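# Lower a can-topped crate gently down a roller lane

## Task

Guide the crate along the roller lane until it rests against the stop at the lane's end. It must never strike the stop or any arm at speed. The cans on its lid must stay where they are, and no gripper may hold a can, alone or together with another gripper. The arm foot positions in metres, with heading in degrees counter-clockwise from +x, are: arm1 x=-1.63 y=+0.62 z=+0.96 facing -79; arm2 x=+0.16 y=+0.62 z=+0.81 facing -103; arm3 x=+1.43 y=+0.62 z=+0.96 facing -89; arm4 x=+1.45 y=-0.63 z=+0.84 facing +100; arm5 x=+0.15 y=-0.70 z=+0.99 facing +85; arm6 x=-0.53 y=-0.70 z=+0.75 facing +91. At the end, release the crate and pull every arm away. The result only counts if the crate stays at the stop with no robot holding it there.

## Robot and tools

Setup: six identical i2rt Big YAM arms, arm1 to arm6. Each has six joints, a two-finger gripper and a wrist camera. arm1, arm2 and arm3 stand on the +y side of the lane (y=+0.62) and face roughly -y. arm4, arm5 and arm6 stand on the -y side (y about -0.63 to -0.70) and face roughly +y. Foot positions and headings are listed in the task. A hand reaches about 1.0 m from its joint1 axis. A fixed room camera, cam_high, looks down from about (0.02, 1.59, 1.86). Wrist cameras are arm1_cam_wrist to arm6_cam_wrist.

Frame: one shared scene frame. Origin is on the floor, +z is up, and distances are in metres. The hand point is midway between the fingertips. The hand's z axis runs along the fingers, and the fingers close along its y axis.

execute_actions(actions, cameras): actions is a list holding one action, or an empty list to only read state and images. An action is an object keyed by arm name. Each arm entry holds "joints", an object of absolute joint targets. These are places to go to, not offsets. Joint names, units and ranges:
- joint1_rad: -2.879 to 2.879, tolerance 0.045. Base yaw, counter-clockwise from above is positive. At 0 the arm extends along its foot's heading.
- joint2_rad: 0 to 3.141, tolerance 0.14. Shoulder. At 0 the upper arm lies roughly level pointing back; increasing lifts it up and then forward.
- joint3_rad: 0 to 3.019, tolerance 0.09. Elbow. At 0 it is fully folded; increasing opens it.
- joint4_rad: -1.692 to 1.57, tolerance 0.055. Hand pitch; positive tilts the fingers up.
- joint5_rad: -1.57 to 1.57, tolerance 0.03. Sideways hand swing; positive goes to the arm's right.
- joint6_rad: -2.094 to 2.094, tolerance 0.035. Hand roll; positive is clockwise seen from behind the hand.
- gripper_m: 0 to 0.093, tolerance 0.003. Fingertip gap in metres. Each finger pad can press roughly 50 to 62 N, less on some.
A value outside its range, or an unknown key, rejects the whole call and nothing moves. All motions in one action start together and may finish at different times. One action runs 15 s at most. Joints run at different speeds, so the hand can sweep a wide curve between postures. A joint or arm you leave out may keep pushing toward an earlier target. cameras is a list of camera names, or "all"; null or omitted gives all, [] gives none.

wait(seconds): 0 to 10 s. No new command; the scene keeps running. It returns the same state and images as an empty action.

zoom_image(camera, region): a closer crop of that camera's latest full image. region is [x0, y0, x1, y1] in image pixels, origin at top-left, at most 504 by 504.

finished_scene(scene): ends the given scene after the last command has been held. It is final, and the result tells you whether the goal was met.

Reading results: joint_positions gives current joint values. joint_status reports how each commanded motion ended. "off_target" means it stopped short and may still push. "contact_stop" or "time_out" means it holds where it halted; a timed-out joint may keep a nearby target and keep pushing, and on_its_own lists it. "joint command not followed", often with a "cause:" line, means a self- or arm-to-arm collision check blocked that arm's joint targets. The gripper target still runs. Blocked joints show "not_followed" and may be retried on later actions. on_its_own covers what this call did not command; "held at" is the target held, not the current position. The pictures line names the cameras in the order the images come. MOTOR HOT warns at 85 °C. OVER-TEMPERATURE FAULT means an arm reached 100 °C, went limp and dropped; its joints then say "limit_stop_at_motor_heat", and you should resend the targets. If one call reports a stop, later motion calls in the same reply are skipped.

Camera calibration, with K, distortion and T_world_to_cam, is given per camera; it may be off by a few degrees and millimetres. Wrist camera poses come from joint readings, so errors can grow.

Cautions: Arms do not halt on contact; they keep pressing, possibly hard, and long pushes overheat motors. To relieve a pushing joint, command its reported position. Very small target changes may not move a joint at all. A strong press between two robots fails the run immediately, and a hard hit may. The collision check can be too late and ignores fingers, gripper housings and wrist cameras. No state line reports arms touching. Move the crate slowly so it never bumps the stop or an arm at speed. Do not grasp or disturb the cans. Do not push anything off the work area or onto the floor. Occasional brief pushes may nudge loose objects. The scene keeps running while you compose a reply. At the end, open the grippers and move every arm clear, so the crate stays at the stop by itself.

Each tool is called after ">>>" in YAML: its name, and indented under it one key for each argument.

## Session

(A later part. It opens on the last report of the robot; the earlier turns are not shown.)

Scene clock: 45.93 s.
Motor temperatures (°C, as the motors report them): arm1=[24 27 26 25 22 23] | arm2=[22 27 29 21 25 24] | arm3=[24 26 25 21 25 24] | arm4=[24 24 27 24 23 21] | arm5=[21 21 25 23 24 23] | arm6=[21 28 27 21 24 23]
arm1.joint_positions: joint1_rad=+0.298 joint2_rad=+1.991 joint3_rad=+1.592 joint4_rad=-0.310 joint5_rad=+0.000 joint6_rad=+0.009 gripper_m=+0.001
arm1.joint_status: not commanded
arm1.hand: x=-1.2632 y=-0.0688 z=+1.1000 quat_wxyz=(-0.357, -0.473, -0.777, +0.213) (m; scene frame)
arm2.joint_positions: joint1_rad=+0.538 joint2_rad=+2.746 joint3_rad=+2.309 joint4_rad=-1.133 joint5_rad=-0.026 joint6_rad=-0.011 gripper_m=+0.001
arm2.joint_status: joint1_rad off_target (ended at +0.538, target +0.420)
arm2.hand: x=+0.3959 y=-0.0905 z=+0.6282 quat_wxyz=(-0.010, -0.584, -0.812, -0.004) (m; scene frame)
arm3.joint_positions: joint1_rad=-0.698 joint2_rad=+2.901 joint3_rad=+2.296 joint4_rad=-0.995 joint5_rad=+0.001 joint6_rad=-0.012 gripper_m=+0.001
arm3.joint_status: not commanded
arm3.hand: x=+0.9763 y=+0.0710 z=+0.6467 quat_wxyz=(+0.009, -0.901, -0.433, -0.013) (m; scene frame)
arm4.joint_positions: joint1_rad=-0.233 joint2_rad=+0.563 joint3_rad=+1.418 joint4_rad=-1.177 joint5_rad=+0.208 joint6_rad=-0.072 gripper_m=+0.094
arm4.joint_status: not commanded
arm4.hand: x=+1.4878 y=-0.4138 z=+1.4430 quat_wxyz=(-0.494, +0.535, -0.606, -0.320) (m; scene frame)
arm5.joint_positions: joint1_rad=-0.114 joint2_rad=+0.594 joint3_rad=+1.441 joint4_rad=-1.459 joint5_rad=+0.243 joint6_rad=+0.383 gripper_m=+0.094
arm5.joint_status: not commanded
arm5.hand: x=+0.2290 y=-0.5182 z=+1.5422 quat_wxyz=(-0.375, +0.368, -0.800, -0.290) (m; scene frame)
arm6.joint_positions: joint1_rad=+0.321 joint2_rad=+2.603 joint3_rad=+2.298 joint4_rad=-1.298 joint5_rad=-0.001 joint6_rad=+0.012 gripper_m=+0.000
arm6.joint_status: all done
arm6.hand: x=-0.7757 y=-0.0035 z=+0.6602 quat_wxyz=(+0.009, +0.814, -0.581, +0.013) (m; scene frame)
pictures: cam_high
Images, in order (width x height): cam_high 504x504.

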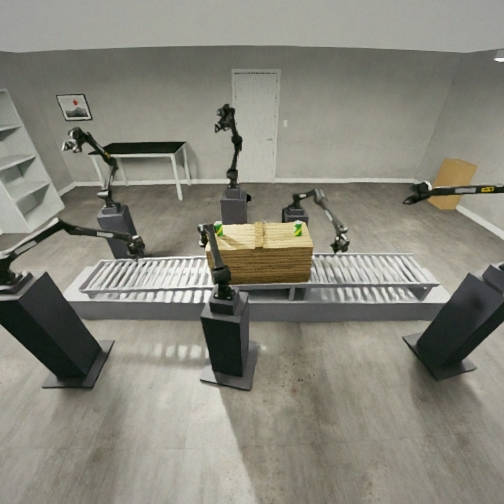

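>>> execute_actions:
  actions:
    - {"arm2":{"joints":{"joint1_rad":0.56}},"arm4":{"joints":{"joint1_rad":0.82,"joint2_rad":2.95,"joint3_rad":2.6,"joint4_rad":-0.3,"joint5_rad":0,"joint6_rad":0,"gripper_m":0}}}
  cameras: []

>>> execute_actions:
  actions:
    - {"arm2":{"joints":{"joint1_rad":0.7}}}
  cameras: ["cam_high"]

>>> execute_actions:
  actions:
    - {"arm2":{"joints":{"joint1_rad":0.85}}}
  cameras: []

>>> execute_actions:
  actions:
    - {"arm2":{"joints":{"joint1_rad":1.0}}}
  cameras: ["cam_high","arm4_cam_wrist"]

Scene clock: 51.93 s.
Motor temperatures (°C, as the motors report them): arm1=[24 26 26 25 22 23] | arm2=[23 27 29 21 25 24] | arm3=[24 26 26 21 25 24] | arm4=[24 24 28 24 23 21] | arm5=[21 21 26 23 24 23] | arm6=[21 29 27 21 24 23]
arm1.joint_positions: joint1_rad=+0.298 joint2_rad=+1.991 joint3_rad=+1.592 joint4_rad=-0.310 joint5_rad=+0.000 joint6_rad=+0.009 gripper_m=+0.001
arm1.joint_status: not commanded
arm1.hand: x=-1.2632 y=-0.0688 z=+1.1000 quat_wxyz=(-0.357, -0.473, -0.777, +0.213) (m; scene frame)
arm2.joint_positions: joint1_rad=+0.683 joint2_rad=+2.743 joint3_rad=+2.312 joint4_rad=-1.121 joint5_rad=-0.028 joint6_rad=-0.027 gripper_m=+0.001
arm2.joint_status: joint1_rad off_target (ended at +0.683, target +0.560)
arm2.hand: x=+0.4978 y=-0.0542 z=+0.6309 quat_wxyz=(-0.017, -0.516, -0.856, -0.001) (m; scene frame)
arm3.joint_positions: joint1_rad=-0.698 joint2_rad=+2.901 joint3_rad=+2.296 joint4_rad=-0.995 joint5_rad=+0.001 joint6_rad=-0.012 gripper_m=+0.001
arm3.joint_status: not commanded
arm3.hand: x=+0.9763 y=+0.0710 z=+0.6467 quat_wxyz=(+0.009, -0.901, -0.433, -0.013) (m; scene frame)
arm4.joint_positions: joint1_rad=+0.822 joint2_rad=+2.952 joint3_rad=+2.568 joint4_rad=-0.308 joint5_rad=+0.002 joint6_rad=-0.017 gripper_m=+0.000
arm4.joint_status: all done
arm4.hand: x=+0.6457 y=-0.1188 z=+0.6696 quat_wxyz=(-0.124, +0.872, -0.246, -0.404) (m; scene frame)
arm5.joint_positions: joint1_rad=-0.114 joint2_rad=+0.594 joint3_rad=+1.441 joint4_rad=-1.459 joint5_rad=+0.243 joint6_rad=+0.383 gripper_m=+0.094
arm5.joint_status: not commanded
arm5.hand: x=+0.2290 y=-0.5182 z=+1.5422 quat_wxyz=(-0.375, +0.368, -0.800, -0.290) (m; scene frame)
arm6.joint_positions: joint1_rad=+0.321 joint2_rad=+2.603 joint3_rad=+2.298 joint4_rad=-1.298 joint5_rad=-0.001 joint6_rad=+0.012 gripper_m=+0.000
arm6.joint_status: not commanded
arm6.hand: x=-0.7757 y=-0.0035 z=+0.6602 quat_wxyz=(+0.009, +0.814, -0.581, +0.013) (m; scene frame)
pictures: none
No camera images: the call's "cameras" was empty. Leave "cameras" out to get every camera's image.

Scene clock: 53.60 s.
Motor temperatures (°C, as the motors report them): arm1=[24 26 26 25 22 23] | arm2=[23 28 29 21 25 24] | arm3=[24 26 26 21 25 24] | arm4=[24 25 28 24 23 21] | arm5=[21 21 26 23 24 23] | arm6=[21 29 27 21 24 23]
arm1.joint_positions: joint1_rad=+0.298 joint2_rad=+1.991 joint3_rad=+1.592 joint4_rad=-0.310 joint5_rad=+0.000 joint6_rad=+0.009 gripper_m=+0.001
arm1.joint_status: not commanded
arm1.hand: x=-1.2632 y=-0.0688 z=+1.1000 quat_wxyz=(-0.357, -0.473, -0.777, +0.213) (m; scene frame)
arm2.joint_positions: joint1_rad=+0.802 joint2_rad=+2.740 joint3_rad=+2.315 joint4_rad=-1.120 joint5_rad=-0.023 joint6_rad=-0.036 gripper_m=+0.001
arm2.joint_status: joint1_rad off_target (ended at +0.802, target +0.700)
arm2.hand: x=+0.5760 y=-0.0124 z=+0.6335 quat_wxyz=(-0.019, -0.460, -0.888, +0.003) (m; scene frame)
arm3.joint_positions: joint1_rad=-0.698 joint2_rad=+2.901 joint3_rad=+2.296 joint4_rad=-0.995 joint5_rad=+0.001 joint6_rad=-0.012 gripper_m=+0.001
arm3.joint_status: not commanded
arm3.hand: x=+0.9763 y=+0.0710 z=+0.6467 quat_wxyz=(+0.009, -0.901, -0.433, -0.013) (m; scene frame)
arm4.joint_positions: joint1_rad=+0.822 joint2_rad=+2.952 joint3_rad=+2.568 joint4_rad=-0.308 joint5_rad=+0.002 joint6_rad=-0.017 gripper_m=+0.000
arm4.joint_status: not commanded
arm4.hand: x=+0.6457 y=-0.1188 z=+0.6696 quat_wxyz=(-0.124, +0.872, -0.246, -0.404) (m; scene frame)
arm5.joint_positions: joint1_rad=-0.114 joint2_rad=+0.594 joint3_rad=+1.441 joint4_rad=-1.459 joint5_rad=+0.243 joint6_rad=+0.383 gripper_m=+0.094
arm5.joint_status: not commanded
arm5.hand: x=+0.2290 y=-0.5182 z=+1.5422 quat_wxyz=(-0.375, +0.368, -0.800, -0.290) (m; scene frame)
arm6.joint_positions: joint1_rad=+0.321 joint2_rad=+2.603 joint3_rad=+2.298 joint4_rad=-1.298 joint5_rad=-0.001 joint6_rad=+0.012 gripper_m=+0.000
arm6.joint_status: not commanded
arm6.hand: x=-0.7757 y=-0.0035 z=+0.6602 quat_wxyz=(+0.009, +0.814, -0.581, +0.013) (m; scene frame)
pictures: cam_high
Images, in order (width x height): cam_high 504x504.

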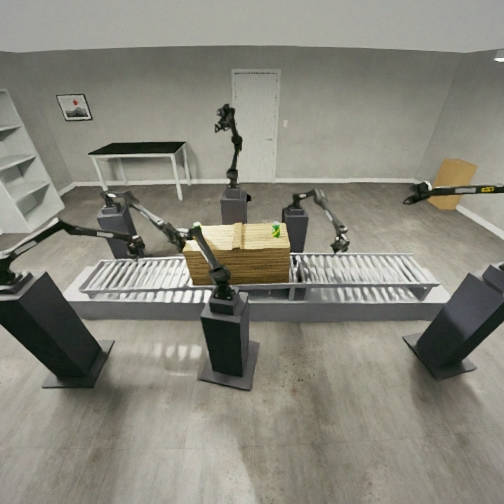

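Scene clock: 55.40 s.
Motor temperatures (°C, as the motors report them): arm1=[24 26 26 25 22 23] | arm2=[23 28 29 21 25 24] | arm3=[24 26 26 21 25 24] | arm4=[24 25 28 24 23 21] | arm5=[21 21 26 23 24 23] | arm6=[21 29 28 21 24 23]
arm1.joint_positions: joint1_rad=+0.298 joint2_rad=+1.991 joint3_rad=+1.592 joint4_rad=-0.310 joint5_rad=+0.000 joint6_rad=+0.009 gripper_m=+0.001
arm1.joint_status: not commanded
arm1.hand: x=-1.2632 y=-0.0688 z=+1.1000 quat_wxyz=(-0.357, -0.473, -0.777, +0.213) (m; scene frame)
arm2.joint_positions: joint1_rad=+0.950 joint2_rad=+2.737 joint3_rad=+2.326 joint4_rad=-1.105 joint5_rad=-0.022 joint6_rad=-0.051 gripper_m=+0.001
arm2.joint_status: joint1_rad off_target (ended at +0.950, target +0.850)
arm2.hand: x=+0.6694 y=+0.0485 z=+0.6386 quat_wxyz=(-0.030, -0.387, -0.922, +0.008) (m; scene frame)
arm3.joint_positions: joint1_rad=-0.698 joint2_rad=+2.901 joint3_rad=+2.296 joint4_rad=-0.995 joint5_rad=+0.001 joint6_rad=-0.012 gripper_m=+0.001
arm3.joint_status: not commanded
arm3.hand: x=+0.9763 y=+0.0710 z=+0.6467 quat_wxyz=(+0.009, -0.901, -0.433, -0.013) (m; scene frame)
arm4.joint_positions: joint1_rad=+0.822 joint2_rad=+2.952 joint3_rad=+2.568 joint4_rad=-0.308 joint5_rad=+0.002 joint6_rad=-0.017 gripper_m=+0.000
arm4.joint_status: not commanded
arm4.hand: x=+0.6457 y=-0.1188 z=+0.6696 quat_wxyz=(-0.124, +0.872, -0.246, -0.404) (m; scene frame)
arm5.joint_positions: joint1_rad=-0.114 joint2_rad=+0.594 joint3_rad=+1.441 joint4_rad=-1.459 joint5_rad=+0.243 joint6_rad=+0.383 gripper_m=+0.094
arm5.joint_status: not commanded
arm5.hand: x=+0.2290 y=-0.5182 z=+1.5422 quat_wxyz=(-0.375, +0.368, -0.800, -0.290) (m; scene frame)
arm6.joint_positions: joint1_rad=+0.321 joint2_rad=+2.603 joint3_rad=+2.298 joint4_rad=-1.298 joint5_rad=-0.001 joint6_rad=+0.012 gripper_m=+0.000
arm6.joint_status: not commanded
arm6.hand: x=-0.7757 y=-0.0035 z=+0.6602 quat_wxyz=(+0.009, +0.814, -0.581, +0.013) (m; scene frame)
pictures: none
No camera images: the call's "cameras" was empty. Leave "cameras" out to get every camera's image.

Scene clock: 56.73 s.
Motor temperatures (°C, as the motors report them): arm1=[24 26 26 25 22 23] | arm2=[23 28 28 21 25 24] | arm3=[24 26 26 21 25 24] | arm4=[24 25 28 24 23 21] | arm5=[21 21 26 23 24 23] | arm6=[21 29 28 21 24 23]
arm1.joint_positions: joint1_rad=+0.298 joint2_rad=+1.991 joint3_rad=+1.592 joint4_rad=-0.310 joint5_rad=+0.000 joint6_rad=+0.009 gripper_m=+0.001
arm1.joint_status: not commanded
arm1.hand: x=-1.2632 y=-0.0688 z=+1.1000 quat_wxyz=(-0.357, -0.473, -0.777, +0.213) (m; scene frame)
arm2.joint_positions: joint1_rad=+1.046 joint2_rad=+2.735 joint3_rad=+2.326 joint4_rad=-1.131 joint5_rad=-0.011 joint6_rad=-0.032 gripper_m=+0.001
arm2.joint_status: joint1_rad off_target (ended at +1.046, target +1.000)
arm2.hand: x=+0.7164 y=+0.1024 z=+0.6395 quat_wxyz=(-0.017, -0.351, -0.936, +0.008) (m; scene frame)
arm3.joint_positions: joint1_rad=-0.698 joint2_rad=+2.901 joint3_rad=+2.296 joint4_rad=-0.995 joint5_rad=+0.001 joint6_rad=-0.012 gripper_m=+0.001
arm3.joint_status: not commanded
arm3.hand: x=+0.9763 y=+0.0710 z=+0.6467 quat_wxyz=(+0.009, -0.901, -0.433, -0.013) (m; scene frame)
arm4.joint_positions: joint1_rad=+0.801 joint2_rad=+2.955 joint3_rad=+2.567 joint4_rad=-0.308 joint5_rad=+0.002 joint6_rad=-0.002 gripper_m=+0.000
arm4.joint_status: not commanded
arm4.hand: x=+0.6577 y=-0.1028 z=+0.6663 quat_wxyz=(-0.125, +0.869, -0.262, -0.402) (m; scene frame)
arm5.joint_positions: joint1_rad=-0.114 joint2_rad=+0.594 joint3_rad=+1.441 joint4_rad=-1.459 joint5_rad=+0.243 joint6_rad=+0.383 gripper_m=+0.094
arm5.joint_status: not commanded
arm5.hand: x=+0.2290 y=-0.5182 z=+1.5422 quat_wxyz=(-0.375, +0.368, -0.800, -0.290) (m; scene frame)
arm6.joint_positions: joint1_rad=+0.321 joint2_rad=+2.603 joint3_rad=+2.298 joint4_rad=-1.298 joint5_rad=-0.001 joint6_rad=+0.012 gripper_m=+0.000
arm6.joint_status: not commanded
arm6.hand: x=-0.7757 y=-0.0035 z=+0.6602 quat_wxyz=(+0.009, +0.814, -0.581, +0.013) (m; scene frame)
pictures: arm4_cam_wrist, cam_high
camera_calibration (this result's frames):
arm4_cam_wrist: T_world_to_cam=[[0.544999, 0.838434, -0.00186432, -0.27252], [0.814775, -0.530142, -0.234716, -0.427695], [-0.197782, 0.126401, -0.972062, 0.917851], [0, 0, 0, 1]] pos_world=[0.678533, -0.114266, 0.791314]
Images, in order (width x height): arm4_cam_wrist 504x504, cam_high 504x504.

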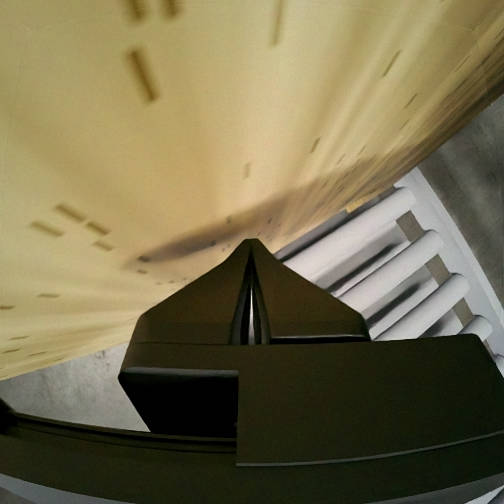

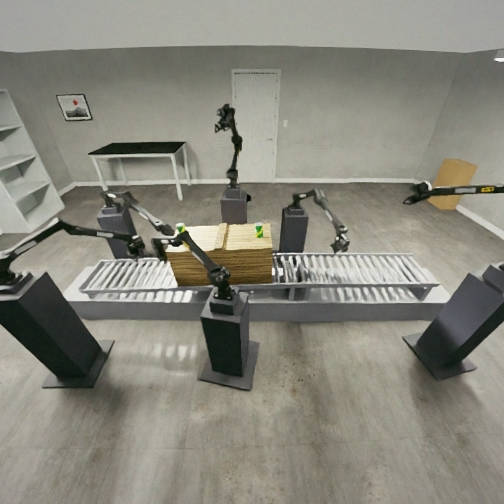

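Remove arms 2 and 3; arm4 does the rest.

>>> execute_actions:
  actions:
    - {"arm2":{"joints":{"joint1_rad":1.3,"joint2_rad":2.0}},"arm3":{"joints":{"joint1_rad":0,"joint2_rad":1.0,"joint3_rad":1.4}}}
  cameras: []

>>> execute_actions:
  actions:
    - {"arm4":{"joints":{"joint1_rad":0.76,"joint2_rad":2.85,"joint3_rad":2.45,"joint4_rad":-0.55}}}
  cameras: []

>>> execute_actions:
  actions:
    - {"arm4":{"joints":{"joint1_rad":0.7,"joint2_rad":2.75,"joint3_rad":2.32,"joint4_rad":-0.85}}}
  cameras: []

>>> execute_actions:
  actions:
    - {"arm4":{"joints":{"joint1_rad":0.62,"joint4_rad":-1.16}}}
  cameras: ["cam_high"]

>>> execute_actions:
  actions:
    - {"arm4":{"joints":{"joint1_rad":0.48}}}
  cameras: []

>>> execute_actions:
  actions:
    - {"arm4":{"joints":{"joint1_rad":0.34}}}
  cameras: []

>>> execute_actions:
  actions:
    - {"arm4":{"joints":{"joint1_rad":0.2}}}
  cameras: []

>>> execute_actions:
  actions:
    - {"arm4":{"joints":{"joint1_rad":0.07}}}
  cameras: []

>>> execute_actions:
  actions:
    - {"arm4":{"joints":{"joint1_rad":-0.05}}}
  cameras: ["cam_high"]

>>> execute_actions:
  actions:
    - {"arm4":{"joints":{"joint1_rad":-0.15}}}
  cameras: []

>>> execute_actions:
  actions:
    - {"arm4":{"joints":{"joint1_rad":-0.25}}}
  cameras: ["cam_high","arm3_cam_wrist"]

Scene clock: 64.10 s.
Motor temperatures (°C, as the motors report them): arm1=[24 27 27 25 22 23] | arm2=[23 28 28 21 25 24] | arm3=[24 26 26 21 25 24] | arm4=[24 26 29 24 23 21] | arm5=[21 21 26 23 24 23] | arm6=[21 30 28 21 24 23]
arm1.joint_positions: joint1_rad=+0.298 joint2_rad=+1.991 joint3_rad=+1.592 joint4_rad=-0.310 joint5_rad=+0.000 joint6_rad=+0.009 gripper_m=+0.001
arm1.joint_status: not commanded
arm1.hand: x=-1.2632 y=-0.0688 z=+1.1000 quat_wxyz=(-0.357, -0.473, -0.777, +0.213) (m; scene frame)
arm2.joint_positions: joint1_rad=+1.301 joint2_rad=+2.017 joint3_rad=+2.314 joint4_rad=-1.152 joint5_rad=+0.000 joint6_rad=-0.008 gripper_m=+0.001
arm2.joint_status: all done
arm2.hand: x=+0.8446 y=+0.2547 z=+1.1858 quat_wxyz=(-0.340, -0.224, -0.909, +0.094) (m; scene frame)
arm3.joint_positions: joint1_rad=-0.006 joint2_rad=+0.991 joint3_rad=+1.402 joint4_rad=-0.992 joint5_rad=+0.002 joint6_rad=-0.009 gripper_m=+0.001
arm3.joint_status: all done
arm3.hand: x=+1.4324 y=+0.1907 z=+1.4563 quat_wxyz=(-0.332, -0.619, -0.627, +0.336) (m; scene frame)
arm4.joint_positions: joint1_rad=+0.801 joint2_rad=+2.955 joint3_rad=+2.567 joint4_rad=-0.308 joint5_rad=+0.002 joint6_rad=-0.001 gripper_m=+0.000
arm4.joint_status: not commanded
arm4.hand: x=+0.6577 y=-0.1028 z=+0.6663 quat_wxyz=(-0.125, +0.869, -0.262, -0.402) (m; scene frame)
arm5.joint_positions: joint1_rad=-0.114 joint2_rad=+0.594 joint3_rad=+1.441 joint4_rad=-1.459 joint5_rad=+0.243 joint6_rad=+0.383 gripper_m=+0.094
arm5.joint_status: not commanded
arm5.hand: x=+0.2290 y=-0.5182 z=+1.5422 quat_wxyz=(-0.375, +0.368, -0.800, -0.290) (m; scene frame)
arm6.joint_positions: joint1_rad=+0.321 joint2_rad=+2.603 joint3_rad=+2.298 joint4_rad=-1.298 joint5_rad=-0.001 joint6_rad=+0.012 gripper_m=+0.000
arm6.joint_status: not commanded
arm6.hand: x=-0.7757 y=-0.0035 z=+0.6602 quat_wxyz=(+0.009, +0.814, -0.581, +0.013) (m; scene frame)
pictures: none
No camera images: the call's "cameras" was empty. Leave "cameras" out to get every camera's image.

Scene clock: 65.43 s.
Motor temperatures (°C, as the motors report them): arm1=[24 27 27 25 22 23] | arm2=[22 28 29 21 25 24] | arm3=[24 26 26 21 25 24] | arm4=[24 26 29 24 23 21] | arm5=[21 21 26 23 24 23] | arm6=[21 30 28 21 24 23]
arm1.joint_positions: joint1_rad=+0.298 joint2_rad=+1.991 joint3_rad=+1.592 joint4_rad=-0.310 joint5_rad=+0.000 joint6_rad=+0.009 gripper_m=+0.001
arm1.joint_status: not commanded
arm1.hand: x=-1.2632 y=-0.0688 z=+1.1000 quat_wxyz=(-0.357, -0.473, -0.777, +0.213) (m; scene frame)
arm2.joint_positions: joint1_rad=+1.301 joint2_rad=+2.017 joint3_rad=+2.314 joint4_rad=-1.152 joint5_rad=+0.000 joint6_rad=-0.008 gripper_m=+0.001
arm2.joint_status: not commanded
arm2.hand: x=+0.8446 y=+0.2547 z=+1.1858 quat_wxyz=(-0.340, -0.224, -0.909, +0.094) (m; scene frame)
arm3.joint_positions: joint1_rad=-0.006 joint2_rad=+0.991 joint3_rad=+1.402 joint4_rad=-0.992 joint5_rad=+0.002 joint6_rad=-0.009 gripper_m=+0.001
arm3.joint_status: not commanded
arm3.hand: x=+1.4324 y=+0.1907 z=+1.4563 quat_wxyz=(-0.332, -0.619, -0.627, +0.336) (m; scene frame)
arm4.joint_positions: joint1_rad=+0.714 joint2_rad=+2.851 joint3_rad=+2.434 joint4_rad=-0.553 joint5_rad=+0.002 joint6_rad=+0.014 gripper_m=+0.000
arm4.joint_status: joint1_rad off_target (ended at +0.714, target +0.760); the others done
arm4.hand: x=+0.7511 y=-0.0709 z=+0.6516 quat_wxyz=(-0.099, +0.900, -0.323, -0.276) (m; scene frame)
arm5.joint_positions: joint1_rad=-0.114 joint2_rad=+0.594 joint3_rad=+1.441 joint4_rad=-1.459 joint5_rad=+0.243 joint6_rad=+0.383 gripper_m=+0.094
arm5.joint_status: not commanded
arm5.hand: x=+0.2290 y=-0.5182 z=+1.5422 quat_wxyz=(-0.375, +0.368, -0.800, -0.290) (m; scene frame)
arm6.joint_positions: joint1_rad=+0.321 joint2_rad=+2.603 joint3_rad=+2.298 joint4_rad=-1.298 joint5_rad=-0.001 joint6_rad=+0.012 gripper_m=+0.000
arm6.joint_status: not commanded
arm6.hand: x=-0.7757 y=-0.0035 z=+0.6602 quat_wxyz=(+0.009, +0.814, -0.581, +0.013) (m; scene frame)
pictures: none
No camera images: the call's "cameras" was empty. Leave "cameras" out to get every camera's image.

Scene clock: 66.90 s.
Motor temperatures (°C, as the motors report them): arm1=[24 27 27 25 22 23] | arm2=[22 28 29 21 25 24] | arm3=[24 26 26 21 25 24] | arm4=[24 26 29 24 23 21] | arm5=[21 21 26 23 24 23] | arm6=[21 30 28 21 24 23]
arm1.joint_positions: joint1_rad=+0.298 joint2_rad=+1.991 joint3_rad=+1.592 joint4_rad=-0.310 joint5_rad=+0.000 joint6_rad=+0.009 gripper_m=+0.001
arm1.joint_status: not commanded
arm1.hand: x=-1.2632 y=-0.0688 z=+1.1000 quat_wxyz=(-0.357, -0.473, -0.777, +0.213) (m; scene frame)
arm2.joint_positions: joint1_rad=+1.301 joint2_rad=+2.017 joint3_rad=+2.314 joint4_rad=-1.152 joint5_rad=+0.000 joint6_rad=-0.008 gripper_m=+0.001
arm2.joint_status: not commanded
arm2.hand: x=+0.8446 y=+0.2547 z=+1.1858 quat_wxyz=(-0.340, -0.224, -0.909, +0.094) (m; scene frame)
arm3.joint_positions: joint1_rad=-0.006 joint2_rad=+0.991 joint3_rad=+1.402 joint4_rad=-0.992 joint5_rad=+0.002 joint6_rad=-0.009 gripper_m=+0.001
arm3.joint_status: not commanded
arm3.hand: x=+1.4324 y=+0.1907 z=+1.4563 quat_wxyz=(-0.332, -0.619, -0.627, +0.336) (m; scene frame)
arm4.joint_positions: joint1_rad=+0.646 joint2_rad=+2.745 joint3_rad=+2.297 joint4_rad=-0.871 joint5_rad=+0.004 joint6_rad=+0.021 gripper_m=+0.000
arm4.joint_status: joint1_rad off_target (ended at +0.647, target +0.700); the others done
arm4.hand: x=+0.8562 y=-0.0858 z=+0.6471 quat_wxyz=(-0.047, +0.921, -0.370, -0.113) (m; scene frame)
arm5.joint_positions: joint1_rad=-0.114 joint2_rad=+0.594 joint3_rad=+1.441 joint4_rad=-1.459 joint5_rad=+0.243 joint6_rad=+0.383 gripper_m=+0.094
arm5.joint_status: not commanded
arm5.hand: x=+0.2290 y=-0.5182 z=+1.5422 quat_wxyz=(-0.375, +0.368, -0.800, -0.290) (m; scene frame)
arm6.joint_positions: joint1_rad=+0.321 joint2_rad=+2.603 joint3_rad=+2.298 joint4_rad=-1.298 joint5_rad=-0.001 joint6_rad=+0.012 gripper_m=+0.000
arm6.joint_status: not commanded
arm6.hand: x=-0.7757 y=-0.0035 z=+0.6602 quat_wxyz=(+0.009, +0.814, -0.581, +0.013) (m; scene frame)
pictures: none
No camera images: the call's "cameras" was empty. Leave "cameras" out to get every camera's image.

Scene clock: 68.30 s.
Motor temperatures (°C, as the motors report them): arm1=[24 27 27 25 22 23] | arm2=[22 28 29 21 25 24] | arm3=[24 26 26 21 25 24] | arm4=[24 26 29 24 23 21] | arm5=[21 21 26 23 24 23] | arm6=[21 30 28 21 24 23]
arm1.joint_positions: joint1_rad=+0.298 joint2_rad=+1.991 joint3_rad=+1.592 joint4_rad=-0.310 joint5_rad=+0.000 joint6_rad=+0.009 gripper_m=+0.001
arm1.joint_status: not commanded
arm1.hand: x=-1.2632 y=-0.0688 z=+1.1000 quat_wxyz=(-0.357, -0.473, -0.777, +0.213) (m; scene frame)
arm2.joint_positions: joint1_rad=+1.301 joint2_rad=+2.017 joint3_rad=+2.314 joint4_rad=-1.152 joint5_rad=+0.000 joint6_rad=-0.008 gripper_m=+0.001
arm2.joint_status: not commanded
arm2.hand: x=+0.8446 y=+0.2547 z=+1.1858 quat_wxyz=(-0.340, -0.224, -0.909, +0.094) (m; scene frame)
arm3.joint_positions: joint1_rad=-0.006 joint2_rad=+0.991 joint3_rad=+1.402 joint4_rad=-0.992 joint5_rad=+0.002 joint6_rad=-0.009 gripper_m=+0.001
arm3.joint_status: not commanded
arm3.hand: x=+1.4324 y=+0.1907 z=+1.4563 quat_wxyz=(-0.332, -0.619, -0.627, +0.336) (m; scene frame)
arm4.joint_positions: joint1_rad=+0.548 joint2_rad=+2.745 joint3_rad=+2.294 joint4_rad=-1.190 joint5_rad=+0.004 joint6_rad=+0.026 gripper_m=+0.000
arm4.joint_status: joint1_rad off_target (ended at +0.548, target +0.620); the others done
arm4.hand: x=+0.9652 y=-0.0894 z=+0.6396 quat_wxyz=(+0.011, +0.907, -0.420, +0.037) (m; scene frame)
arm5.joint_positions: joint1_rad=-0.114 joint2_rad=+0.594 joint3_rad=+1.441 joint4_rad=-1.459 joint5_rad=+0.243 joint6_rad=+0.383 gripper_m=+0.094
arm5.joint_status: not commanded
arm5.hand: x=+0.2290 y=-0.5182 z=+1.5422 quat_wxyz=(-0.375, +0.368, -0.800, -0.290) (m; scene frame)
arm6.joint_positions: joint1_rad=+0.321 joint2_rad=+2.603 joint3_rad=+2.298 joint4_rad=-1.298 joint5_rad=-0.001 joint6_rad=+0.012 gripper_m=+0.000
arm6.joint_status: not commanded
arm6.hand: x=-0.7757 y=-0.0035 z=+0.6602 quat_wxyz=(+0.009, +0.814, -0.581, +0.013) (m; scene frame)
pictures: cam_high
Images, in order (width x height): cam_high 504x504.

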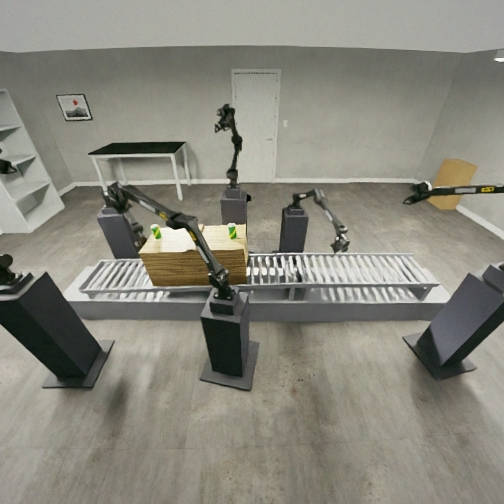

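Scene clock: 69.93 s.
Motor temperatures (°C, as the motors report them): arm1=[24 27 27 25 22 23] | arm2=[22 28 29 21 25 24] | arm3=[24 25 26 21 25 24] | arm4=[24 26 29 24 23 21] | arm5=[21 21 26 23 24 23] | arm6=[21 30 28 21 24 23]
arm1.joint_positions: joint1_rad=+0.298 joint2_rad=+1.991 joint3_rad=+1.592 joint4_rad=-0.310 joint5_rad=+0.000 joint6_rad=+0.009 gripper_m=+0.001
arm1.joint_status: not commanded
arm1.hand: x=-1.2632 y=-0.0688 z=+1.1000 quat_wxyz=(-0.357, -0.473, -0.777, +0.213) (m; scene frame)
arm2.joint_positions: joint1_rad=+1.301 joint2_rad=+2.017 joint3_rad=+2.314 joint4_rad=-1.152 joint5_rad=+0.000 joint6_rad=-0.008 gripper_m=+0.001
arm2.joint_status: not commanded
arm2.hand: x=+0.8446 y=+0.2547 z=+1.1858 quat_wxyz=(-0.340, -0.224, -0.909, +0.094) (m; scene frame)
arm3.joint_positions: joint1_rad=-0.006 joint2_rad=+0.991 joint3_rad=+1.402 joint4_rad=-0.992 joint5_rad=+0.002 joint6_rad=-0.009 gripper_m=+0.001
arm3.joint_status: not commanded
arm3.hand: x=+1.4324 y=+0.1907 z=+1.4563 quat_wxyz=(-0.332, -0.619, -0.627, +0.336) (m; scene frame)
arm4.joint_positions: joint1_rad=+0.378 joint2_rad=+2.746 joint3_rad=+2.292 joint4_rad=-1.191 joint5_rad=+0.006 joint6_rad=+0.056 gripper_m=+0.000
arm4.joint_status: joint1_rad off_target (ended at +0.378, target +0.480)
arm4.hand: x=+1.0646 y=-0.0168 z=+0.6389 quat_wxyz=(+0.012, +0.860, -0.508, +0.038) (m; scene frame)
arm5.joint_positions: joint1_rad=-0.114 joint2_rad=+0.594 joint3_rad=+1.441 joint4_rad=-1.459 joint5_rad=+0.243 joint6_rad=+0.383 gripper_m=+0.094
arm5.joint_status: not commanded
arm5.hand: x=+0.2290 y=-0.5182 z=+1.5422 quat_wxyz=(-0.375, +0.368, -0.800, -0.290) (m; scene frame)
arm6.joint_positions: joint1_rad=+0.321 joint2_rad=+2.603 joint3_rad=+2.298 joint4_rad=-1.298 joint5_rad=-0.001 joint6_rad=+0.012 gripper_m=+0.000
arm6.joint_status: not commanded
arm6.hand: x=-0.7757 y=-0.0035 z=+0.6602 quat_wxyz=(+0.009, +0.814, -0.581, +0.013) (m; scene frame)
pictures: none
No camera images: the call's "cameras" was empty. Leave "cameras" out to get every camera's image.

Scene clock: 71.67 s.
Motor temperatures (°C, as the motors report them): arm1=[24 27 27 25 22 23] | arm2=[22 27 29 21 25 24] | arm3=[24 25 26 21 25 24] | arm4=[24 26 29 24 23 22] | arm5=[21 21 26 23 24 23] | arm6=[21 30 28 21 24 23]
arm1.joint_positions: joint1_rad=+0.298 joint2_rad=+1.991 joint3_rad=+1.592 joint4_rad=-0.310 joint5_rad=+0.000 joint6_rad=+0.009 gripper_m=+0.001
arm1.joint_status: not commanded
arm1.hand: x=-1.2632 y=-0.0688 z=+1.1000 quat_wxyz=(-0.357, -0.473, -0.777, +0.213) (m; scene frame)
arm2.joint_positions: joint1_rad=+1.301 joint2_rad=+2.017 joint3_rad=+2.314 joint4_rad=-1.152 joint5_rad=+0.000 joint6_rad=-0.008 gripper_m=+0.001
arm2.joint_status: not commanded
arm2.hand: x=+0.8446 y=+0.2547 z=+1.1858 quat_wxyz=(-0.340, -0.224, -0.909, +0.094) (m; scene frame)
arm3.joint_positions: joint1_rad=-0.006 joint2_rad=+0.991 joint3_rad=+1.402 joint4_rad=-0.992 joint5_rad=+0.002 joint6_rad=-0.009 gripper_m=+0.001
arm3.joint_status: not commanded
arm3.hand: x=+1.4324 y=+0.1907 z=+1.4563 quat_wxyz=(-0.332, -0.619, -0.627, +0.336) (m; scene frame)
arm4.joint_positions: joint1_rad=+0.232 joint2_rad=+2.751 joint3_rad=+2.292 joint4_rad=-1.184 joint5_rad=+0.007 joint6_rad=+0.083 gripper_m=+0.000
arm4.joint_status: joint1_rad off_target (ended at +0.232, target +0.340)
arm4.hand: x=+1.1583 y=+0.0326 z=+0.6363 quat_wxyz=(+0.013, +0.813, -0.581, +0.036) (m; scene frame)
arm5.joint_positions: joint1_rad=-0.114 joint2_rad=+0.594 joint3_rad=+1.441 joint4_rad=-1.459 joint5_rad=+0.243 joint6_rad=+0.383 gripper_m=+0.094
arm5.joint_status: not commanded
arm5.hand: x=+0.2290 y=-0.5182 z=+1.5422 quat_wxyz=(-0.375, +0.368, -0.800, -0.290) (m; scene frame)
arm6.joint_positions: joint1_rad=+0.321 joint2_rad=+2.603 joint3_rad=+2.298 joint4_rad=-1.298 joint5_rad=-0.001 joint6_rad=+0.012 gripper_m=+0.000
arm6.joint_status: not commanded
arm6.hand: x=-0.7757 y=-0.0035 z=+0.6602 quat_wxyz=(+0.009, +0.814, -0.581, +0.013) (m; scene frame)
pictures: none
No camera images: the call's "cameras" was empty. Leave "cameras" out to get every camera's image.

Scene clock: 73.40 s.
Motor temperatures (°C, as the motors report them): arm1=[24 27 27 25 22 23] | arm2=[22 27 29 21 25 24] | arm3=[24 25 26 21 25 24] | arm4=[24 26 29 24 23 22] | arm5=[21 21 26 23 24 23] | arm6=[21 30 28 21 24 23]
arm1.joint_positions: joint1_rad=+0.298 joint2_rad=+1.991 joint3_rad=+1.592 joint4_rad=-0.310 joint5_rad=+0.000 joint6_rad=+0.009 gripper_m=+0.001
arm1.joint_status: not commanded
arm1.hand: x=-1.2632 y=-0.0688 z=+1.1000 quat_wxyz=(-0.357, -0.473, -0.777, +0.213) (m; scene frame)
arm2.joint_positions: joint1_rad=+1.301 joint2_rad=+2.017 joint3_rad=+2.314 joint4_rad=-1.152 joint5_rad=+0.000 joint6_rad=-0.008 gripper_m=+0.001
arm2.joint_status: not commanded
arm2.hand: x=+0.8446 y=+0.2547 z=+1.1858 quat_wxyz=(-0.340, -0.224, -0.909, +0.094) (m; scene frame)
arm3.joint_positions: joint1_rad=-0.006 joint2_rad=+0.991 joint3_rad=+1.402 joint4_rad=-0.992 joint5_rad=+0.002 joint6_rad=-0.009 gripper_m=+0.001
arm3.joint_status: not commanded
arm3.hand: x=+1.4324 y=+0.1907 z=+1.4563 quat_wxyz=(-0.332, -0.619, -0.627, +0.336) (m; scene frame)
arm4.joint_positions: joint1_rad=+0.082 joint2_rad=+2.756 joint3_rad=+2.292 joint4_rad=-1.191 joint5_rad=+0.032 joint6_rad=-0.002 gripper_m=+0.000
arm4.joint_status: joint1_rad off_target (ended at +0.082, target +0.200)
arm4.hand: x=+1.2655 y=+0.0662 z=+0.6338 quat_wxyz=(+0.010, +0.794, -0.606, +0.046) (m; scene frame)
arm5.joint_positions: joint1_rad=-0.114 joint2_rad=+0.594 joint3_rad=+1.441 joint4_rad=-1.459 joint5_rad=+0.243 joint6_rad=+0.383 gripper_m=+0.094
arm5.joint_status: not commanded
arm5.hand: x=+0.2290 y=-0.5182 z=+1.5422 quat_wxyz=(-0.375, +0.368, -0.800, -0.290) (m; scene frame)
arm6.joint_positions: joint1_rad=+0.321 joint2_rad=+2.603 joint3_rad=+2.298 joint4_rad=-1.298 joint5_rad=-0.001 joint6_rad=+0.012 gripper_m=+0.000
arm6.joint_status: not commanded
arm6.hand: x=-0.7757 y=-0.0035 z=+0.6602 quat_wxyz=(+0.009, +0.814, -0.581, +0.013) (m; scene frame)
pictures: none
No camera images: the call's "cameras" was empty. Leave "cameras" out to get every camera's image.

Scene clock: 75.20 s.
Motor temperatures (°C, as the motors report them): arm1=[24 27 27 25 22 23] | arm2=[22 27 29 21 25 24] | arm3=[24 25 26 21 25 24] | arm4=[24 26 29 24 23 21] | arm5=[21 21 26 23 24 23] | arm6=[21 31 28 21 24 23]
arm1.joint_positions: joint1_rad=+0.298 joint2_rad=+1.991 joint3_rad=+1.592 joint4_rad=-0.310 joint5_rad=+0.000 joint6_rad=+0.009 gripper_m=+0.001
arm1.joint_status: not commanded
arm1.hand: x=-1.2632 y=-0.0688 z=+1.1000 quat_wxyz=(-0.357, -0.473, -0.777, +0.213) (m; scene frame)
arm2.joint_positions: joint1_rad=+1.301 joint2_rad=+2.017 joint3_rad=+2.314 joint4_rad=-1.152 joint5_rad=+0.000 joint6_rad=-0.008 gripper_m=+0.001
arm2.joint_status: not commanded
arm2.hand: x=+0.8446 y=+0.2547 z=+1.1858 quat_wxyz=(-0.340, -0.224, -0.909, +0.094) (m; scene frame)
arm3.joint_positions: joint1_rad=-0.006 joint2_rad=+0.991 joint3_rad=+1.402 joint4_rad=-0.992 joint5_rad=+0.002 joint6_rad=-0.009 gripper_m=+0.001
arm3.joint_status: not commanded
arm3.hand: x=+1.4324 y=+0.1907 z=+1.4563 quat_wxyz=(-0.332, -0.619, -0.627, +0.336) (m; scene frame)
arm4.joint_positions: joint1_rad=-0.043 joint2_rad=+2.757 joint3_rad=+2.292 joint4_rad=-1.182 joint5_rad=+0.032 joint6_rad=-0.002 gripper_m=+0.000
arm4.joint_status: joint1_rad off_target (ended at -0.042, target +0.070)
arm4.hand: x=+1.3530 y=+0.0849 z=+0.6333 quat_wxyz=(+0.011, +0.755, -0.655, +0.042) (m; scene frame)
arm5.joint_positions: joint1_rad=-0.114 joint2_rad=+0.594 joint3_rad=+1.441 joint4_rad=-1.459 joint5_rad=+0.243 joint6_rad=+0.383 gripper_m=+0.094
arm5.joint_status: not commanded
arm5.hand: x=+0.2290 y=-0.5182 z=+1.5422 quat_wxyz=(-0.375, +0.368, -0.800, -0.290) (m; scene frame)
arm6.joint_positions: joint1_rad=+0.321 joint2_rad=+2.603 joint3_rad=+2.298 joint4_rad=-1.298 joint5_rad=-0.001 joint6_rad=+0.012 gripper_m=+0.000
arm6.joint_status: not commanded
arm6.hand: x=-0.7757 y=-0.0035 z=+0.6602 quat_wxyz=(+0.009, +0.814, -0.581, +0.013) (m; scene frame)
pictures: none
No camera images: the call's "cameras" was empty. Leave "cameras" out to get every camera's image.

Scene clock: 77.00 s.
Motor temperatures (°C, as the motors report them): arm1=[24 27 27 25 22 23] | arm2=[22 27 29 21 25 24] | arm3=[24 24 26 21 25 24] | arm4=[24 26 29 24 23 21] | arm5=[21 21 26 23 24 23] | arm6=[21 31 28 21 24 23]
arm1.joint_positions: joint1_rad=+0.298 joint2_rad=+1.991 joint3_rad=+1.592 joint4_rad=-0.310 joint5_rad=+0.000 joint6_rad=+0.009 gripper_m=+0.001
arm1.joint_status: not commanded
arm1.hand: x=-1.2632 y=-0.0688 z=+1.1000 quat_wxyz=(-0.357, -0.473, -0.777, +0.213) (m; scene frame)
arm2.joint_positions: joint1_rad=+1.301 joint2_rad=+2.017 joint3_rad=+2.314 joint4_rad=-1.152 joint5_rad=+0.000 joint6_rad=-0.008 gripper_m=+0.001
arm2.joint_status: not commanded
arm2.hand: x=+0.8446 y=+0.2547 z=+1.1858 quat_wxyz=(-0.340, -0.224, -0.909, +0.094) (m; scene frame)
arm3.joint_positions: joint1_rad=-0.006 joint2_rad=+0.991 joint3_rad=+1.402 joint4_rad=-0.992 joint5_rad=+0.002 joint6_rad=-0.009 gripper_m=+0.001
arm3.joint_status: not commanded
arm3.hand: x=+1.4324 y=+0.1907 z=+1.4563 quat_wxyz=(-0.332, -0.619, -0.627, +0.336) (m; scene frame)
arm4.joint_positions: joint1_rad=-0.171 joint2_rad=+2.759 joint3_rad=+2.292 joint4_rad=-1.181 joint5_rad=+0.034 joint6_rad=-0.002 gripper_m=+0.000
arm4.joint_status: joint1_rad off_target (ended at -0.171, target -0.050)
arm4.hand: x=+1.4456 y=+0.0909 z=+0.6329 quat_wxyz=(+0.012, +0.711, -0.702, +0.042) (m; scene frame)
arm5.joint_positions: joint1_rad=-0.114 joint2_rad=+0.594 joint3_rad=+1.441 joint4_rad=-1.459 joint5_rad=+0.243 joint6_rad=+0.383 gripper_m=+0.094
arm5.joint_status: not commanded
arm5.hand: x=+0.2290 y=-0.5182 z=+1.5422 quat_wxyz=(-0.375, +0.368, -0.800, -0.290) (m; scene frame)
arm6.joint_positions: joint1_rad=+0.321 joint2_rad=+2.603 joint3_rad=+2.298 joint4_rad=-1.298 joint5_rad=-0.001 joint6_rad=+0.012 gripper_m=+0.000
arm6.joint_status: not commanded
arm6.hand: x=-0.7757 y=-0.0035 z=+0.6602 quat_wxyz=(+0.009, +0.814, -0.581, +0.013) (m; scene frame)
pictures: cam_high
Images, in order (width x height): cam_high 504x504.

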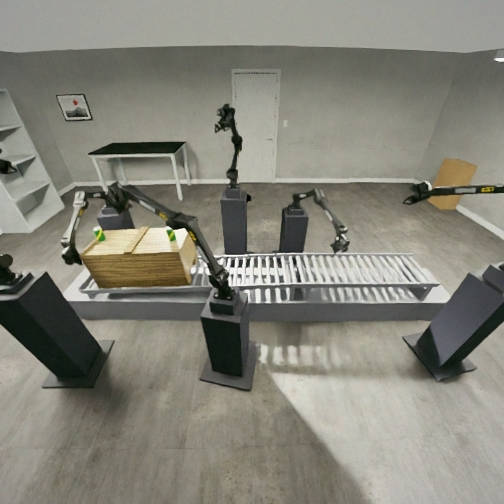

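Scene clock: 78.73 s.
Motor temperatures (°C, as the motors report them): arm1=[24 27 27 25 22 23] | arm2=[22 27 29 21 25 24] | arm3=[24 24 26 21 25 24] | arm4=[24 27 29 24 23 21] | arm5=[21 21 26 23 24 23] | arm6=[21 31 28 21 24 23]
arm1.joint_positions: joint1_rad=+0.298 joint2_rad=+1.991 joint3_rad=+1.592 joint4_rad=-0.310 joint5_rad=+0.000 joint6_rad=+0.009 gripper_m=+0.001
arm1.joint_status: not commanded
arm1.hand: x=-1.2632 y=-0.0688 z=+1.1000 quat_wxyz=(-0.357, -0.473, -0.777, +0.213) (m; scene frame)
arm2.joint_positions: joint1_rad=+1.301 joint2_rad=+2.017 joint3_rad=+2.314 joint4_rad=-1.152 joint5_rad=+0.000 joint6_rad=-0.008 gripper_m=+0.001
arm2.joint_status: not commanded
arm2.hand: x=+0.8446 y=+0.2547 z=+1.1858 quat_wxyz=(-0.340, -0.224, -0.909, +0.094) (m; scene frame)
arm3.joint_positions: joint1_rad=-0.006 joint2_rad=+0.991 joint3_rad=+1.402 joint4_rad=-0.992 joint5_rad=+0.002 joint6_rad=-0.009 gripper_m=+0.001
arm3.joint_status: not commanded
arm3.hand: x=+1.4324 y=+0.1907 z=+1.4563 quat_wxyz=(-0.332, -0.619, -0.627, +0.336) (m; scene frame)
arm4.joint_positions: joint1_rad=-0.252 joint2_rad=+2.760 joint3_rad=+2.292 joint4_rad=-1.180 joint5_rad=+0.033 joint6_rad=-0.025 gripper_m=+0.000
arm4.joint_status: joint1_rad off_target (ended at -0.252, target -0.150)
arm4.hand: x=+1.5041 y=+0.0885 z=+0.6326 quat_wxyz=(+0.015, +0.690, -0.722, +0.041) (m; scene frame)
arm5.joint_positions: joint1_rad=-0.114 joint2_rad=+0.594 joint3_rad=+1.441 joint4_rad=-1.459 joint5_rad=+0.243 joint6_rad=+0.383 gripper_m=+0.094
arm5.joint_status: not commanded
arm5.hand: x=+0.2290 y=-0.5182 z=+1.5422 quat_wxyz=(-0.375, +0.368, -0.800, -0.290) (m; scene frame)
arm6.joint_positions: joint1_rad=+0.321 joint2_rad=+2.603 joint3_rad=+2.298 joint4_rad=-1.298 joint5_rad=-0.001 joint6_rad=+0.012 gripper_m=+0.000
arm6.joint_status: not commanded
arm6.hand: x=-0.7757 y=-0.0035 z=+0.6602 quat_wxyz=(+0.009, +0.814, -0.581, +0.013) (m; scene frame)
pictures: none
No camera images: the call's "cameras" was empty. Leave "cameras" out to get every camera's image.

Scene clock: 80.47 s.
Motor temperatures (°C, as the motors report them): arm1=[24 27 27 25 22 23] | arm2=[22 27 29 21 25 24] | arm3=[24 24 26 21 25 24] | arm4=[24 27 29 24 23 21] | arm5=[21 21 26 23 24 23] | arm6=[21 31 28 21 24 23]
arm1.joint_positions: joint1_rad=+0.298 joint2_rad=+1.991 joint3_rad=+1.592 joint4_rad=-0.310 joint5_rad=+0.000 joint6_rad=+0.009 gripper_m=+0.001
arm1.joint_status: not commanded
arm1.hand: x=-1.2632 y=-0.0688 z=+1.1000 quat_wxyz=(-0.357, -0.473, -0.777, +0.213) (m; scene frame)
arm2.joint_positions: joint1_rad=+1.301 joint2_rad=+2.017 joint3_rad=+2.314 joint4_rad=-1.152 joint5_rad=+0.000 joint6_rad=-0.008 gripper_m=+0.001
arm2.joint_status: not commanded
arm2.hand: x=+0.8446 y=+0.2547 z=+1.1858 quat_wxyz=(-0.340, -0.224, -0.909, +0.094) (m; scene frame)
arm3.joint_positions: joint1_rad=-0.006 joint2_rad=+0.991 joint3_rad=+1.402 joint4_rad=-0.992 joint5_rad=+0.002 joint6_rad=-0.009 gripper_m=+0.001
arm3.joint_status: not commanded
arm3.hand: x=+1.4324 y=+0.1907 z=+1.4563 quat_wxyz=(-0.332, -0.619, -0.627, +0.336) (m; scene frame)
arm4.joint_positions: joint1_rad=-0.363 joint2_rad=+2.762 joint3_rad=+2.292 joint4_rad=-1.160 joint5_rad=+0.038 joint6_rad=-0.025 gripper_m=+0.000
arm4.joint_status: joint1_rad off_target (ended at -0.363, target -0.250)
arm4.hand: x=+1.5848 y=+0.0816 z=+0.6313 quat_wxyz=(+0.008, +0.649, -0.760, +0.036) (m; scene frame)
arm5.joint_positions: joint1_rad=-0.114 joint2_rad=+0.594 joint3_rad=+1.441 joint4_rad=-1.459 joint5_rad=+0.243 joint6_rad=+0.383 gripper_m=+0.094
arm5.joint_status: not commanded
arm5.hand: x=+0.2290 y=-0.5182 z=+1.5422 quat_wxyz=(-0.375, +0.368, -0.800, -0.290) (m; scene frame)
arm6.joint_positions: joint1_rad=+0.321 joint2_rad=+2.603 joint3_rad=+2.298 joint4_rad=-1.298 joint5_rad=-0.001 joint6_rad=+0.012 gripper_m=+0.000
arm6.joint_status: not commanded
arm6.hand: x=-0.7757 y=-0.0035 z=+0.6602 quat_wxyz=(+0.009, +0.814, -0.581, +0.013) (m; scene frame)
pictures: arm3_cam_wrist, cam_high
camera_calibration (this result's frames):
arm3_cam_wrist: T_world_to_cam=[[-0.999871, -0.0150216, -0.00571766, 1.44575], [-0.0117925, 0.927322, -0.374079, 0.402045], [0.0109214, -0.373963, -0.927379, 1.5272], [0, 0, 0, 1]] pos_world=[1.43362, 0.220007, 1.57496]
Images, in order (width x height): arm3_cam_wrist 504x504, cam_high 504x504.

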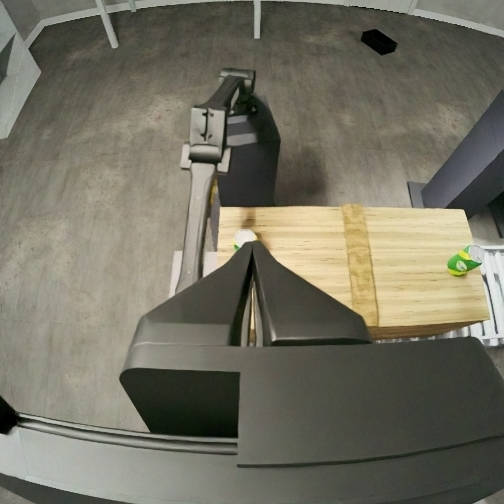

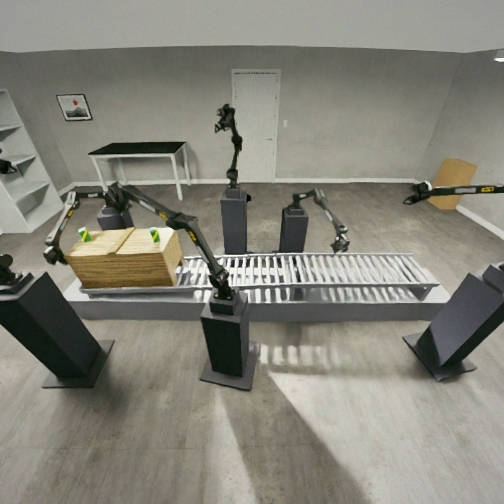

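>>> execute_actions:
  actions:
    - {"arm4":{"joints":{"joint1_rad":-0.35}}}
  cameras: []

>>> execute_actions:
  actions:
    - {"arm4":{"joints":{"joint1_rad":-0.47}}}
  cameras: []

>>> execute_actions:
  actions:
    - {"arm4":{"joints":{"joint1_rad":-0.7}}}
  cameras: ["cam_high"]

>>> finished_scene:
  scene: 1

Scene clock: 85.00 s.
Motor temperatures (°C, as the motors report them): arm1=[24 27 27 25 22 23] | arm2=[22 27 29 21 24 24] | arm3=[24 24 26 21 25 24] | arm4=[24 27 29 24 23 21] | arm5=[21 21 26 23 24 23] | arm6=[21 31 28 21 24 23]
arm1.joint_positions: joint1_rad=+0.298 joint2_rad=+1.991 joint3_rad=+1.592 joint4_rad=-0.310 joint5_rad=+0.000 joint6_rad=+0.009 gripper_m=+0.001
arm1.joint_status: not commanded
arm1.hand: x=-1.2632 y=-0.0688 z=+1.1000 quat_wxyz=(-0.357, -0.473, -0.777, +0.213) (m; scene frame)
arm2.joint_positions: joint1_rad=+1.301 joint2_rad=+2.017 joint3_rad=+2.314 joint4_rad=-1.152 joint5_rad=+0.000 joint6_rad=-0.008 gripper_m=+0.001
arm2.joint_status: not commanded
arm2.hand: x=+0.8446 y=+0.2547 z=+1.1858 quat_wxyz=(-0.340, -0.224, -0.909, +0.094) (m; scene frame)
arm3.joint_positions: joint1_rad=-0.006 joint2_rad=+0.991 joint3_rad=+1.402 joint4_rad=-0.992 joint5_rad=+0.002 joint6_rad=-0.009 gripper_m=+0.001
arm3.joint_status: not commanded
arm3.hand: x=+1.4324 y=+0.1907 z=+1.4563 quat_wxyz=(-0.332, -0.619, -0.627, +0.336) (m; scene frame)
arm4.joint_positions: joint1_rad=-0.408 joint2_rad=+2.762 joint3_rad=+2.292 joint4_rad=-1.155 joint5_rad=+0.017 joint6_rad=-0.019 gripper_m=+0.000
arm4.joint_status: joint1_rad off_target (ended at -0.408, target -0.350)
arm4.hand: x=+1.6132 y=+0.0766 z=+0.6313 quat_wxyz=(+0.013, +0.630, -0.776, +0.026) (m; scene frame)
arm5.joint_positions: joint1_rad=-0.114 joint2_rad=+0.594 joint3_rad=+1.441 joint4_rad=-1.459 joint5_rad=+0.243 joint6_rad=+0.383 gripper_m=+0.094
arm5.joint_status: not commanded
arm5.hand: x=+0.2290 y=-0.5182 z=+1.5422 quat_wxyz=(-0.375, +0.368, -0.800, -0.290) (m; scene frame)
arm6.joint_positions: joint1_rad=+0.321 joint2_rad=+2.603 joint3_rad=+2.298 joint4_rad=-1.298 joint5_rad=-0.001 joint6_rad=+0.012 gripper_m=+0.000
arm6.joint_status: not commanded
arm6.hand: x=-0.7757 y=-0.0035 z=+0.6602 quat_wxyz=(+0.009, +0.814, -0.581, +0.013) (m; scene frame)
pictures: none
No camera images: the call's "cameras" was empty. Leave "cameras" out to get every camera's image.

Scene clock: 86.23 s.
Motor temperatures (°C, as the motors report them): arm1=[24 27 27 25 22 23] | arm2=[22 27 29 21 24 24] | arm3=[24 24 26 21 25 24] | arm4=[24 27 29 24 23 21] | arm5=[21 21 26 23 24 23] | arm6=[21 31 29 21 24 23]
arm1.joint_positions: joint1_rad=+0.298 joint2_rad=+1.991 joint3_rad=+1.592 joint4_rad=-0.310 joint5_rad=+0.000 joint6_rad=+0.009 gripper_m=+0.001
arm1.joint_status: not commanded
arm1.hand: x=-1.2632 y=-0.0688 z=+1.1000 quat_wxyz=(-0.357, -0.473, -0.777, +0.213) (m; scene frame)
arm2.joint_positions: joint1_rad=+1.301 joint2_rad=+2.017 joint3_rad=+2.314 joint4_rad=-1.152 joint5_rad=+0.000 joint6_rad=-0.008 gripper_m=+0.001
arm2.joint_status: not commanded
arm2.hand: x=+0.8446 y=+0.2547 z=+1.1858 quat_wxyz=(-0.340, -0.224, -0.909, +0.094) (m; scene frame)
arm3.joint_positions: joint1_rad=-0.006 joint2_rad=+0.991 joint3_rad=+1.402 joint4_rad=-0.992 joint5_rad=+0.002 joint6_rad=-0.009 gripper_m=+0.001
arm3.joint_status: not commanded
arm3.hand: x=+1.4324 y=+0.1907 z=+1.4563 quat_wxyz=(-0.332, -0.619, -0.627, +0.336) (m; scene frame)
arm4.joint_positions: joint1_rad=-0.475 joint2_rad=+2.762 joint3_rad=+2.292 joint4_rad=-1.155 joint5_rad=+0.002 joint6_rad=-0.017 gripper_m=+0.000
arm4.joint_status: all done
arm4.hand: x=+1.6579 y=+0.0646 z=+0.6317 quat_wxyz=(+0.018, +0.602, -0.798, +0.019) (m; scene frame)
arm5.joint_positions: joint1_rad=-0.114 joint2_rad=+0.594 joint3_rad=+1.441 joint4_rad=-1.459 joint5_rad=+0.243 joint6_rad=+0.383 gripper_m=+0.094
arm5.joint_status: not commanded
arm5.hand: x=+0.2290 y=-0.5182 z=+1.5422 quat_wxyz=(-0.375, +0.368, -0.800, -0.290) (m; scene frame)
arm6.joint_positions: joint1_rad=+0.321 joint2_rad=+2.603 joint3_rad=+2.298 joint4_rad=-1.298 joint5_rad=-0.001 joint6_rad=+0.012 gripper_m=+0.000
arm6.joint_status: not commanded
arm6.hand: x=-0.7757 y=-0.0035 z=+0.6602 quat_wxyz=(+0.009, +0.814, -0.581, +0.013) (m; scene frame)
pictures: none
No camera images: the call's "cameras" was empty. Leave "cameras" out to get every camera's image.

Scene clock: 88.07 s.
Motor temperatures (°C, as the motors report them): arm1=[24 27 27 25 22 23] | arm2=[22 27 29 21 24 24] | arm3=[24 24 26 21 25 24] | arm4=[24 27 29 24 23 21] | arm5=[21 21 26 23 24 23] | arm6=[21 31 29 21 24 23]
arm1.joint_positions: joint1_rad=+0.298 joint2_rad=+1.991 joint3_rad=+1.592 joint4_rad=-0.310 joint5_rad=+0.000 joint6_rad=+0.009 gripper_m=+0.001
arm1.joint_status: not commanded
arm1.hand: x=-1.2632 y=-0.0688 z=+1.1000 quat_wxyz=(-0.357, -0.473, -0.777, +0.213) (m; scene frame)
arm2.joint_positions: joint1_rad=+1.301 joint2_rad=+2.017 joint3_rad=+2.314 joint4_rad=-1.152 joint5_rad=+0.000 joint6_rad=-0.008 gripper_m=+0.001
arm2.joint_status: not commanded
arm2.hand: x=+0.8446 y=+0.2547 z=+1.1858 quat_wxyz=(-0.340, -0.224, -0.909, +0.094) (m; scene frame)
arm3.joint_positions: joint1_rad=-0.006 joint2_rad=+0.991 joint3_rad=+1.402 joint4_rad=-0.992 joint5_rad=+0.002 joint6_rad=-0.009 gripper_m=+0.001
arm3.joint_status: not commanded
arm3.hand: x=+1.4324 y=+0.1907 z=+1.4563 quat_wxyz=(-0.332, -0.619, -0.627, +0.336) (m; scene frame)
arm4.joint_positions: joint1_rad=-0.698 joint2_rad=+2.762 joint3_rad=+2.292 joint4_rad=-1.155 joint5_rad=+0.002 joint6_rad=-0.015 gripper_m=+0.000
arm4.joint_status: all done
arm4.hand: x=+1.8062 y=+0.0007 z=+0.6328 quat_wxyz=(+0.020, +0.509, -0.860, +0.016) (m; scene frame)
arm5.joint_positions: joint1_rad=-0.114 joint2_rad=+0.594 joint3_rad=+1.441 joint4_rad=-1.459 joint5_rad=+0.243 joint6_rad=+0.383 gripper_m=+0.094
arm5.joint_status: not commanded
arm5.hand: x=+0.2290 y=-0.5182 z=+1.5422 quat_wxyz=(-0.375, +0.368, -0.800, -0.290) (m; scene frame)
arm6.joint_positions: joint1_rad=+0.321 joint2_rad=+2.603 joint3_rad=+2.298 joint4_rad=-1.298 joint5_rad=-0.001 joint6_rad=+0.012 gripper_m=+0.000
arm6.joint_status: not commanded
arm6.hand: x=-0.7757 y=-0.0035 z=+0.6602 quat_wxyz=(+0.009, +0.814, -0.581, +0.013) (m; scene frame)
pictures: cam_high
Images, in order (width x height): cam_high 504x504.

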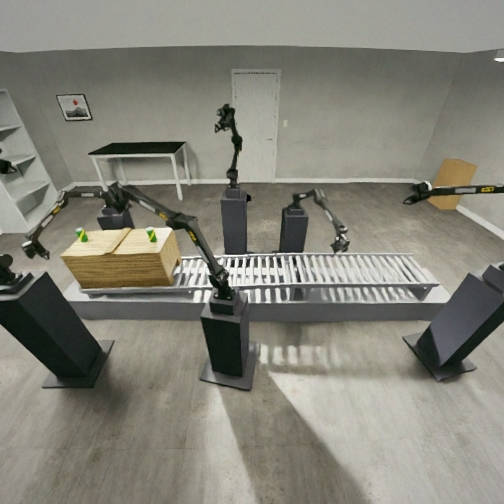

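The scene is finished: the task was done.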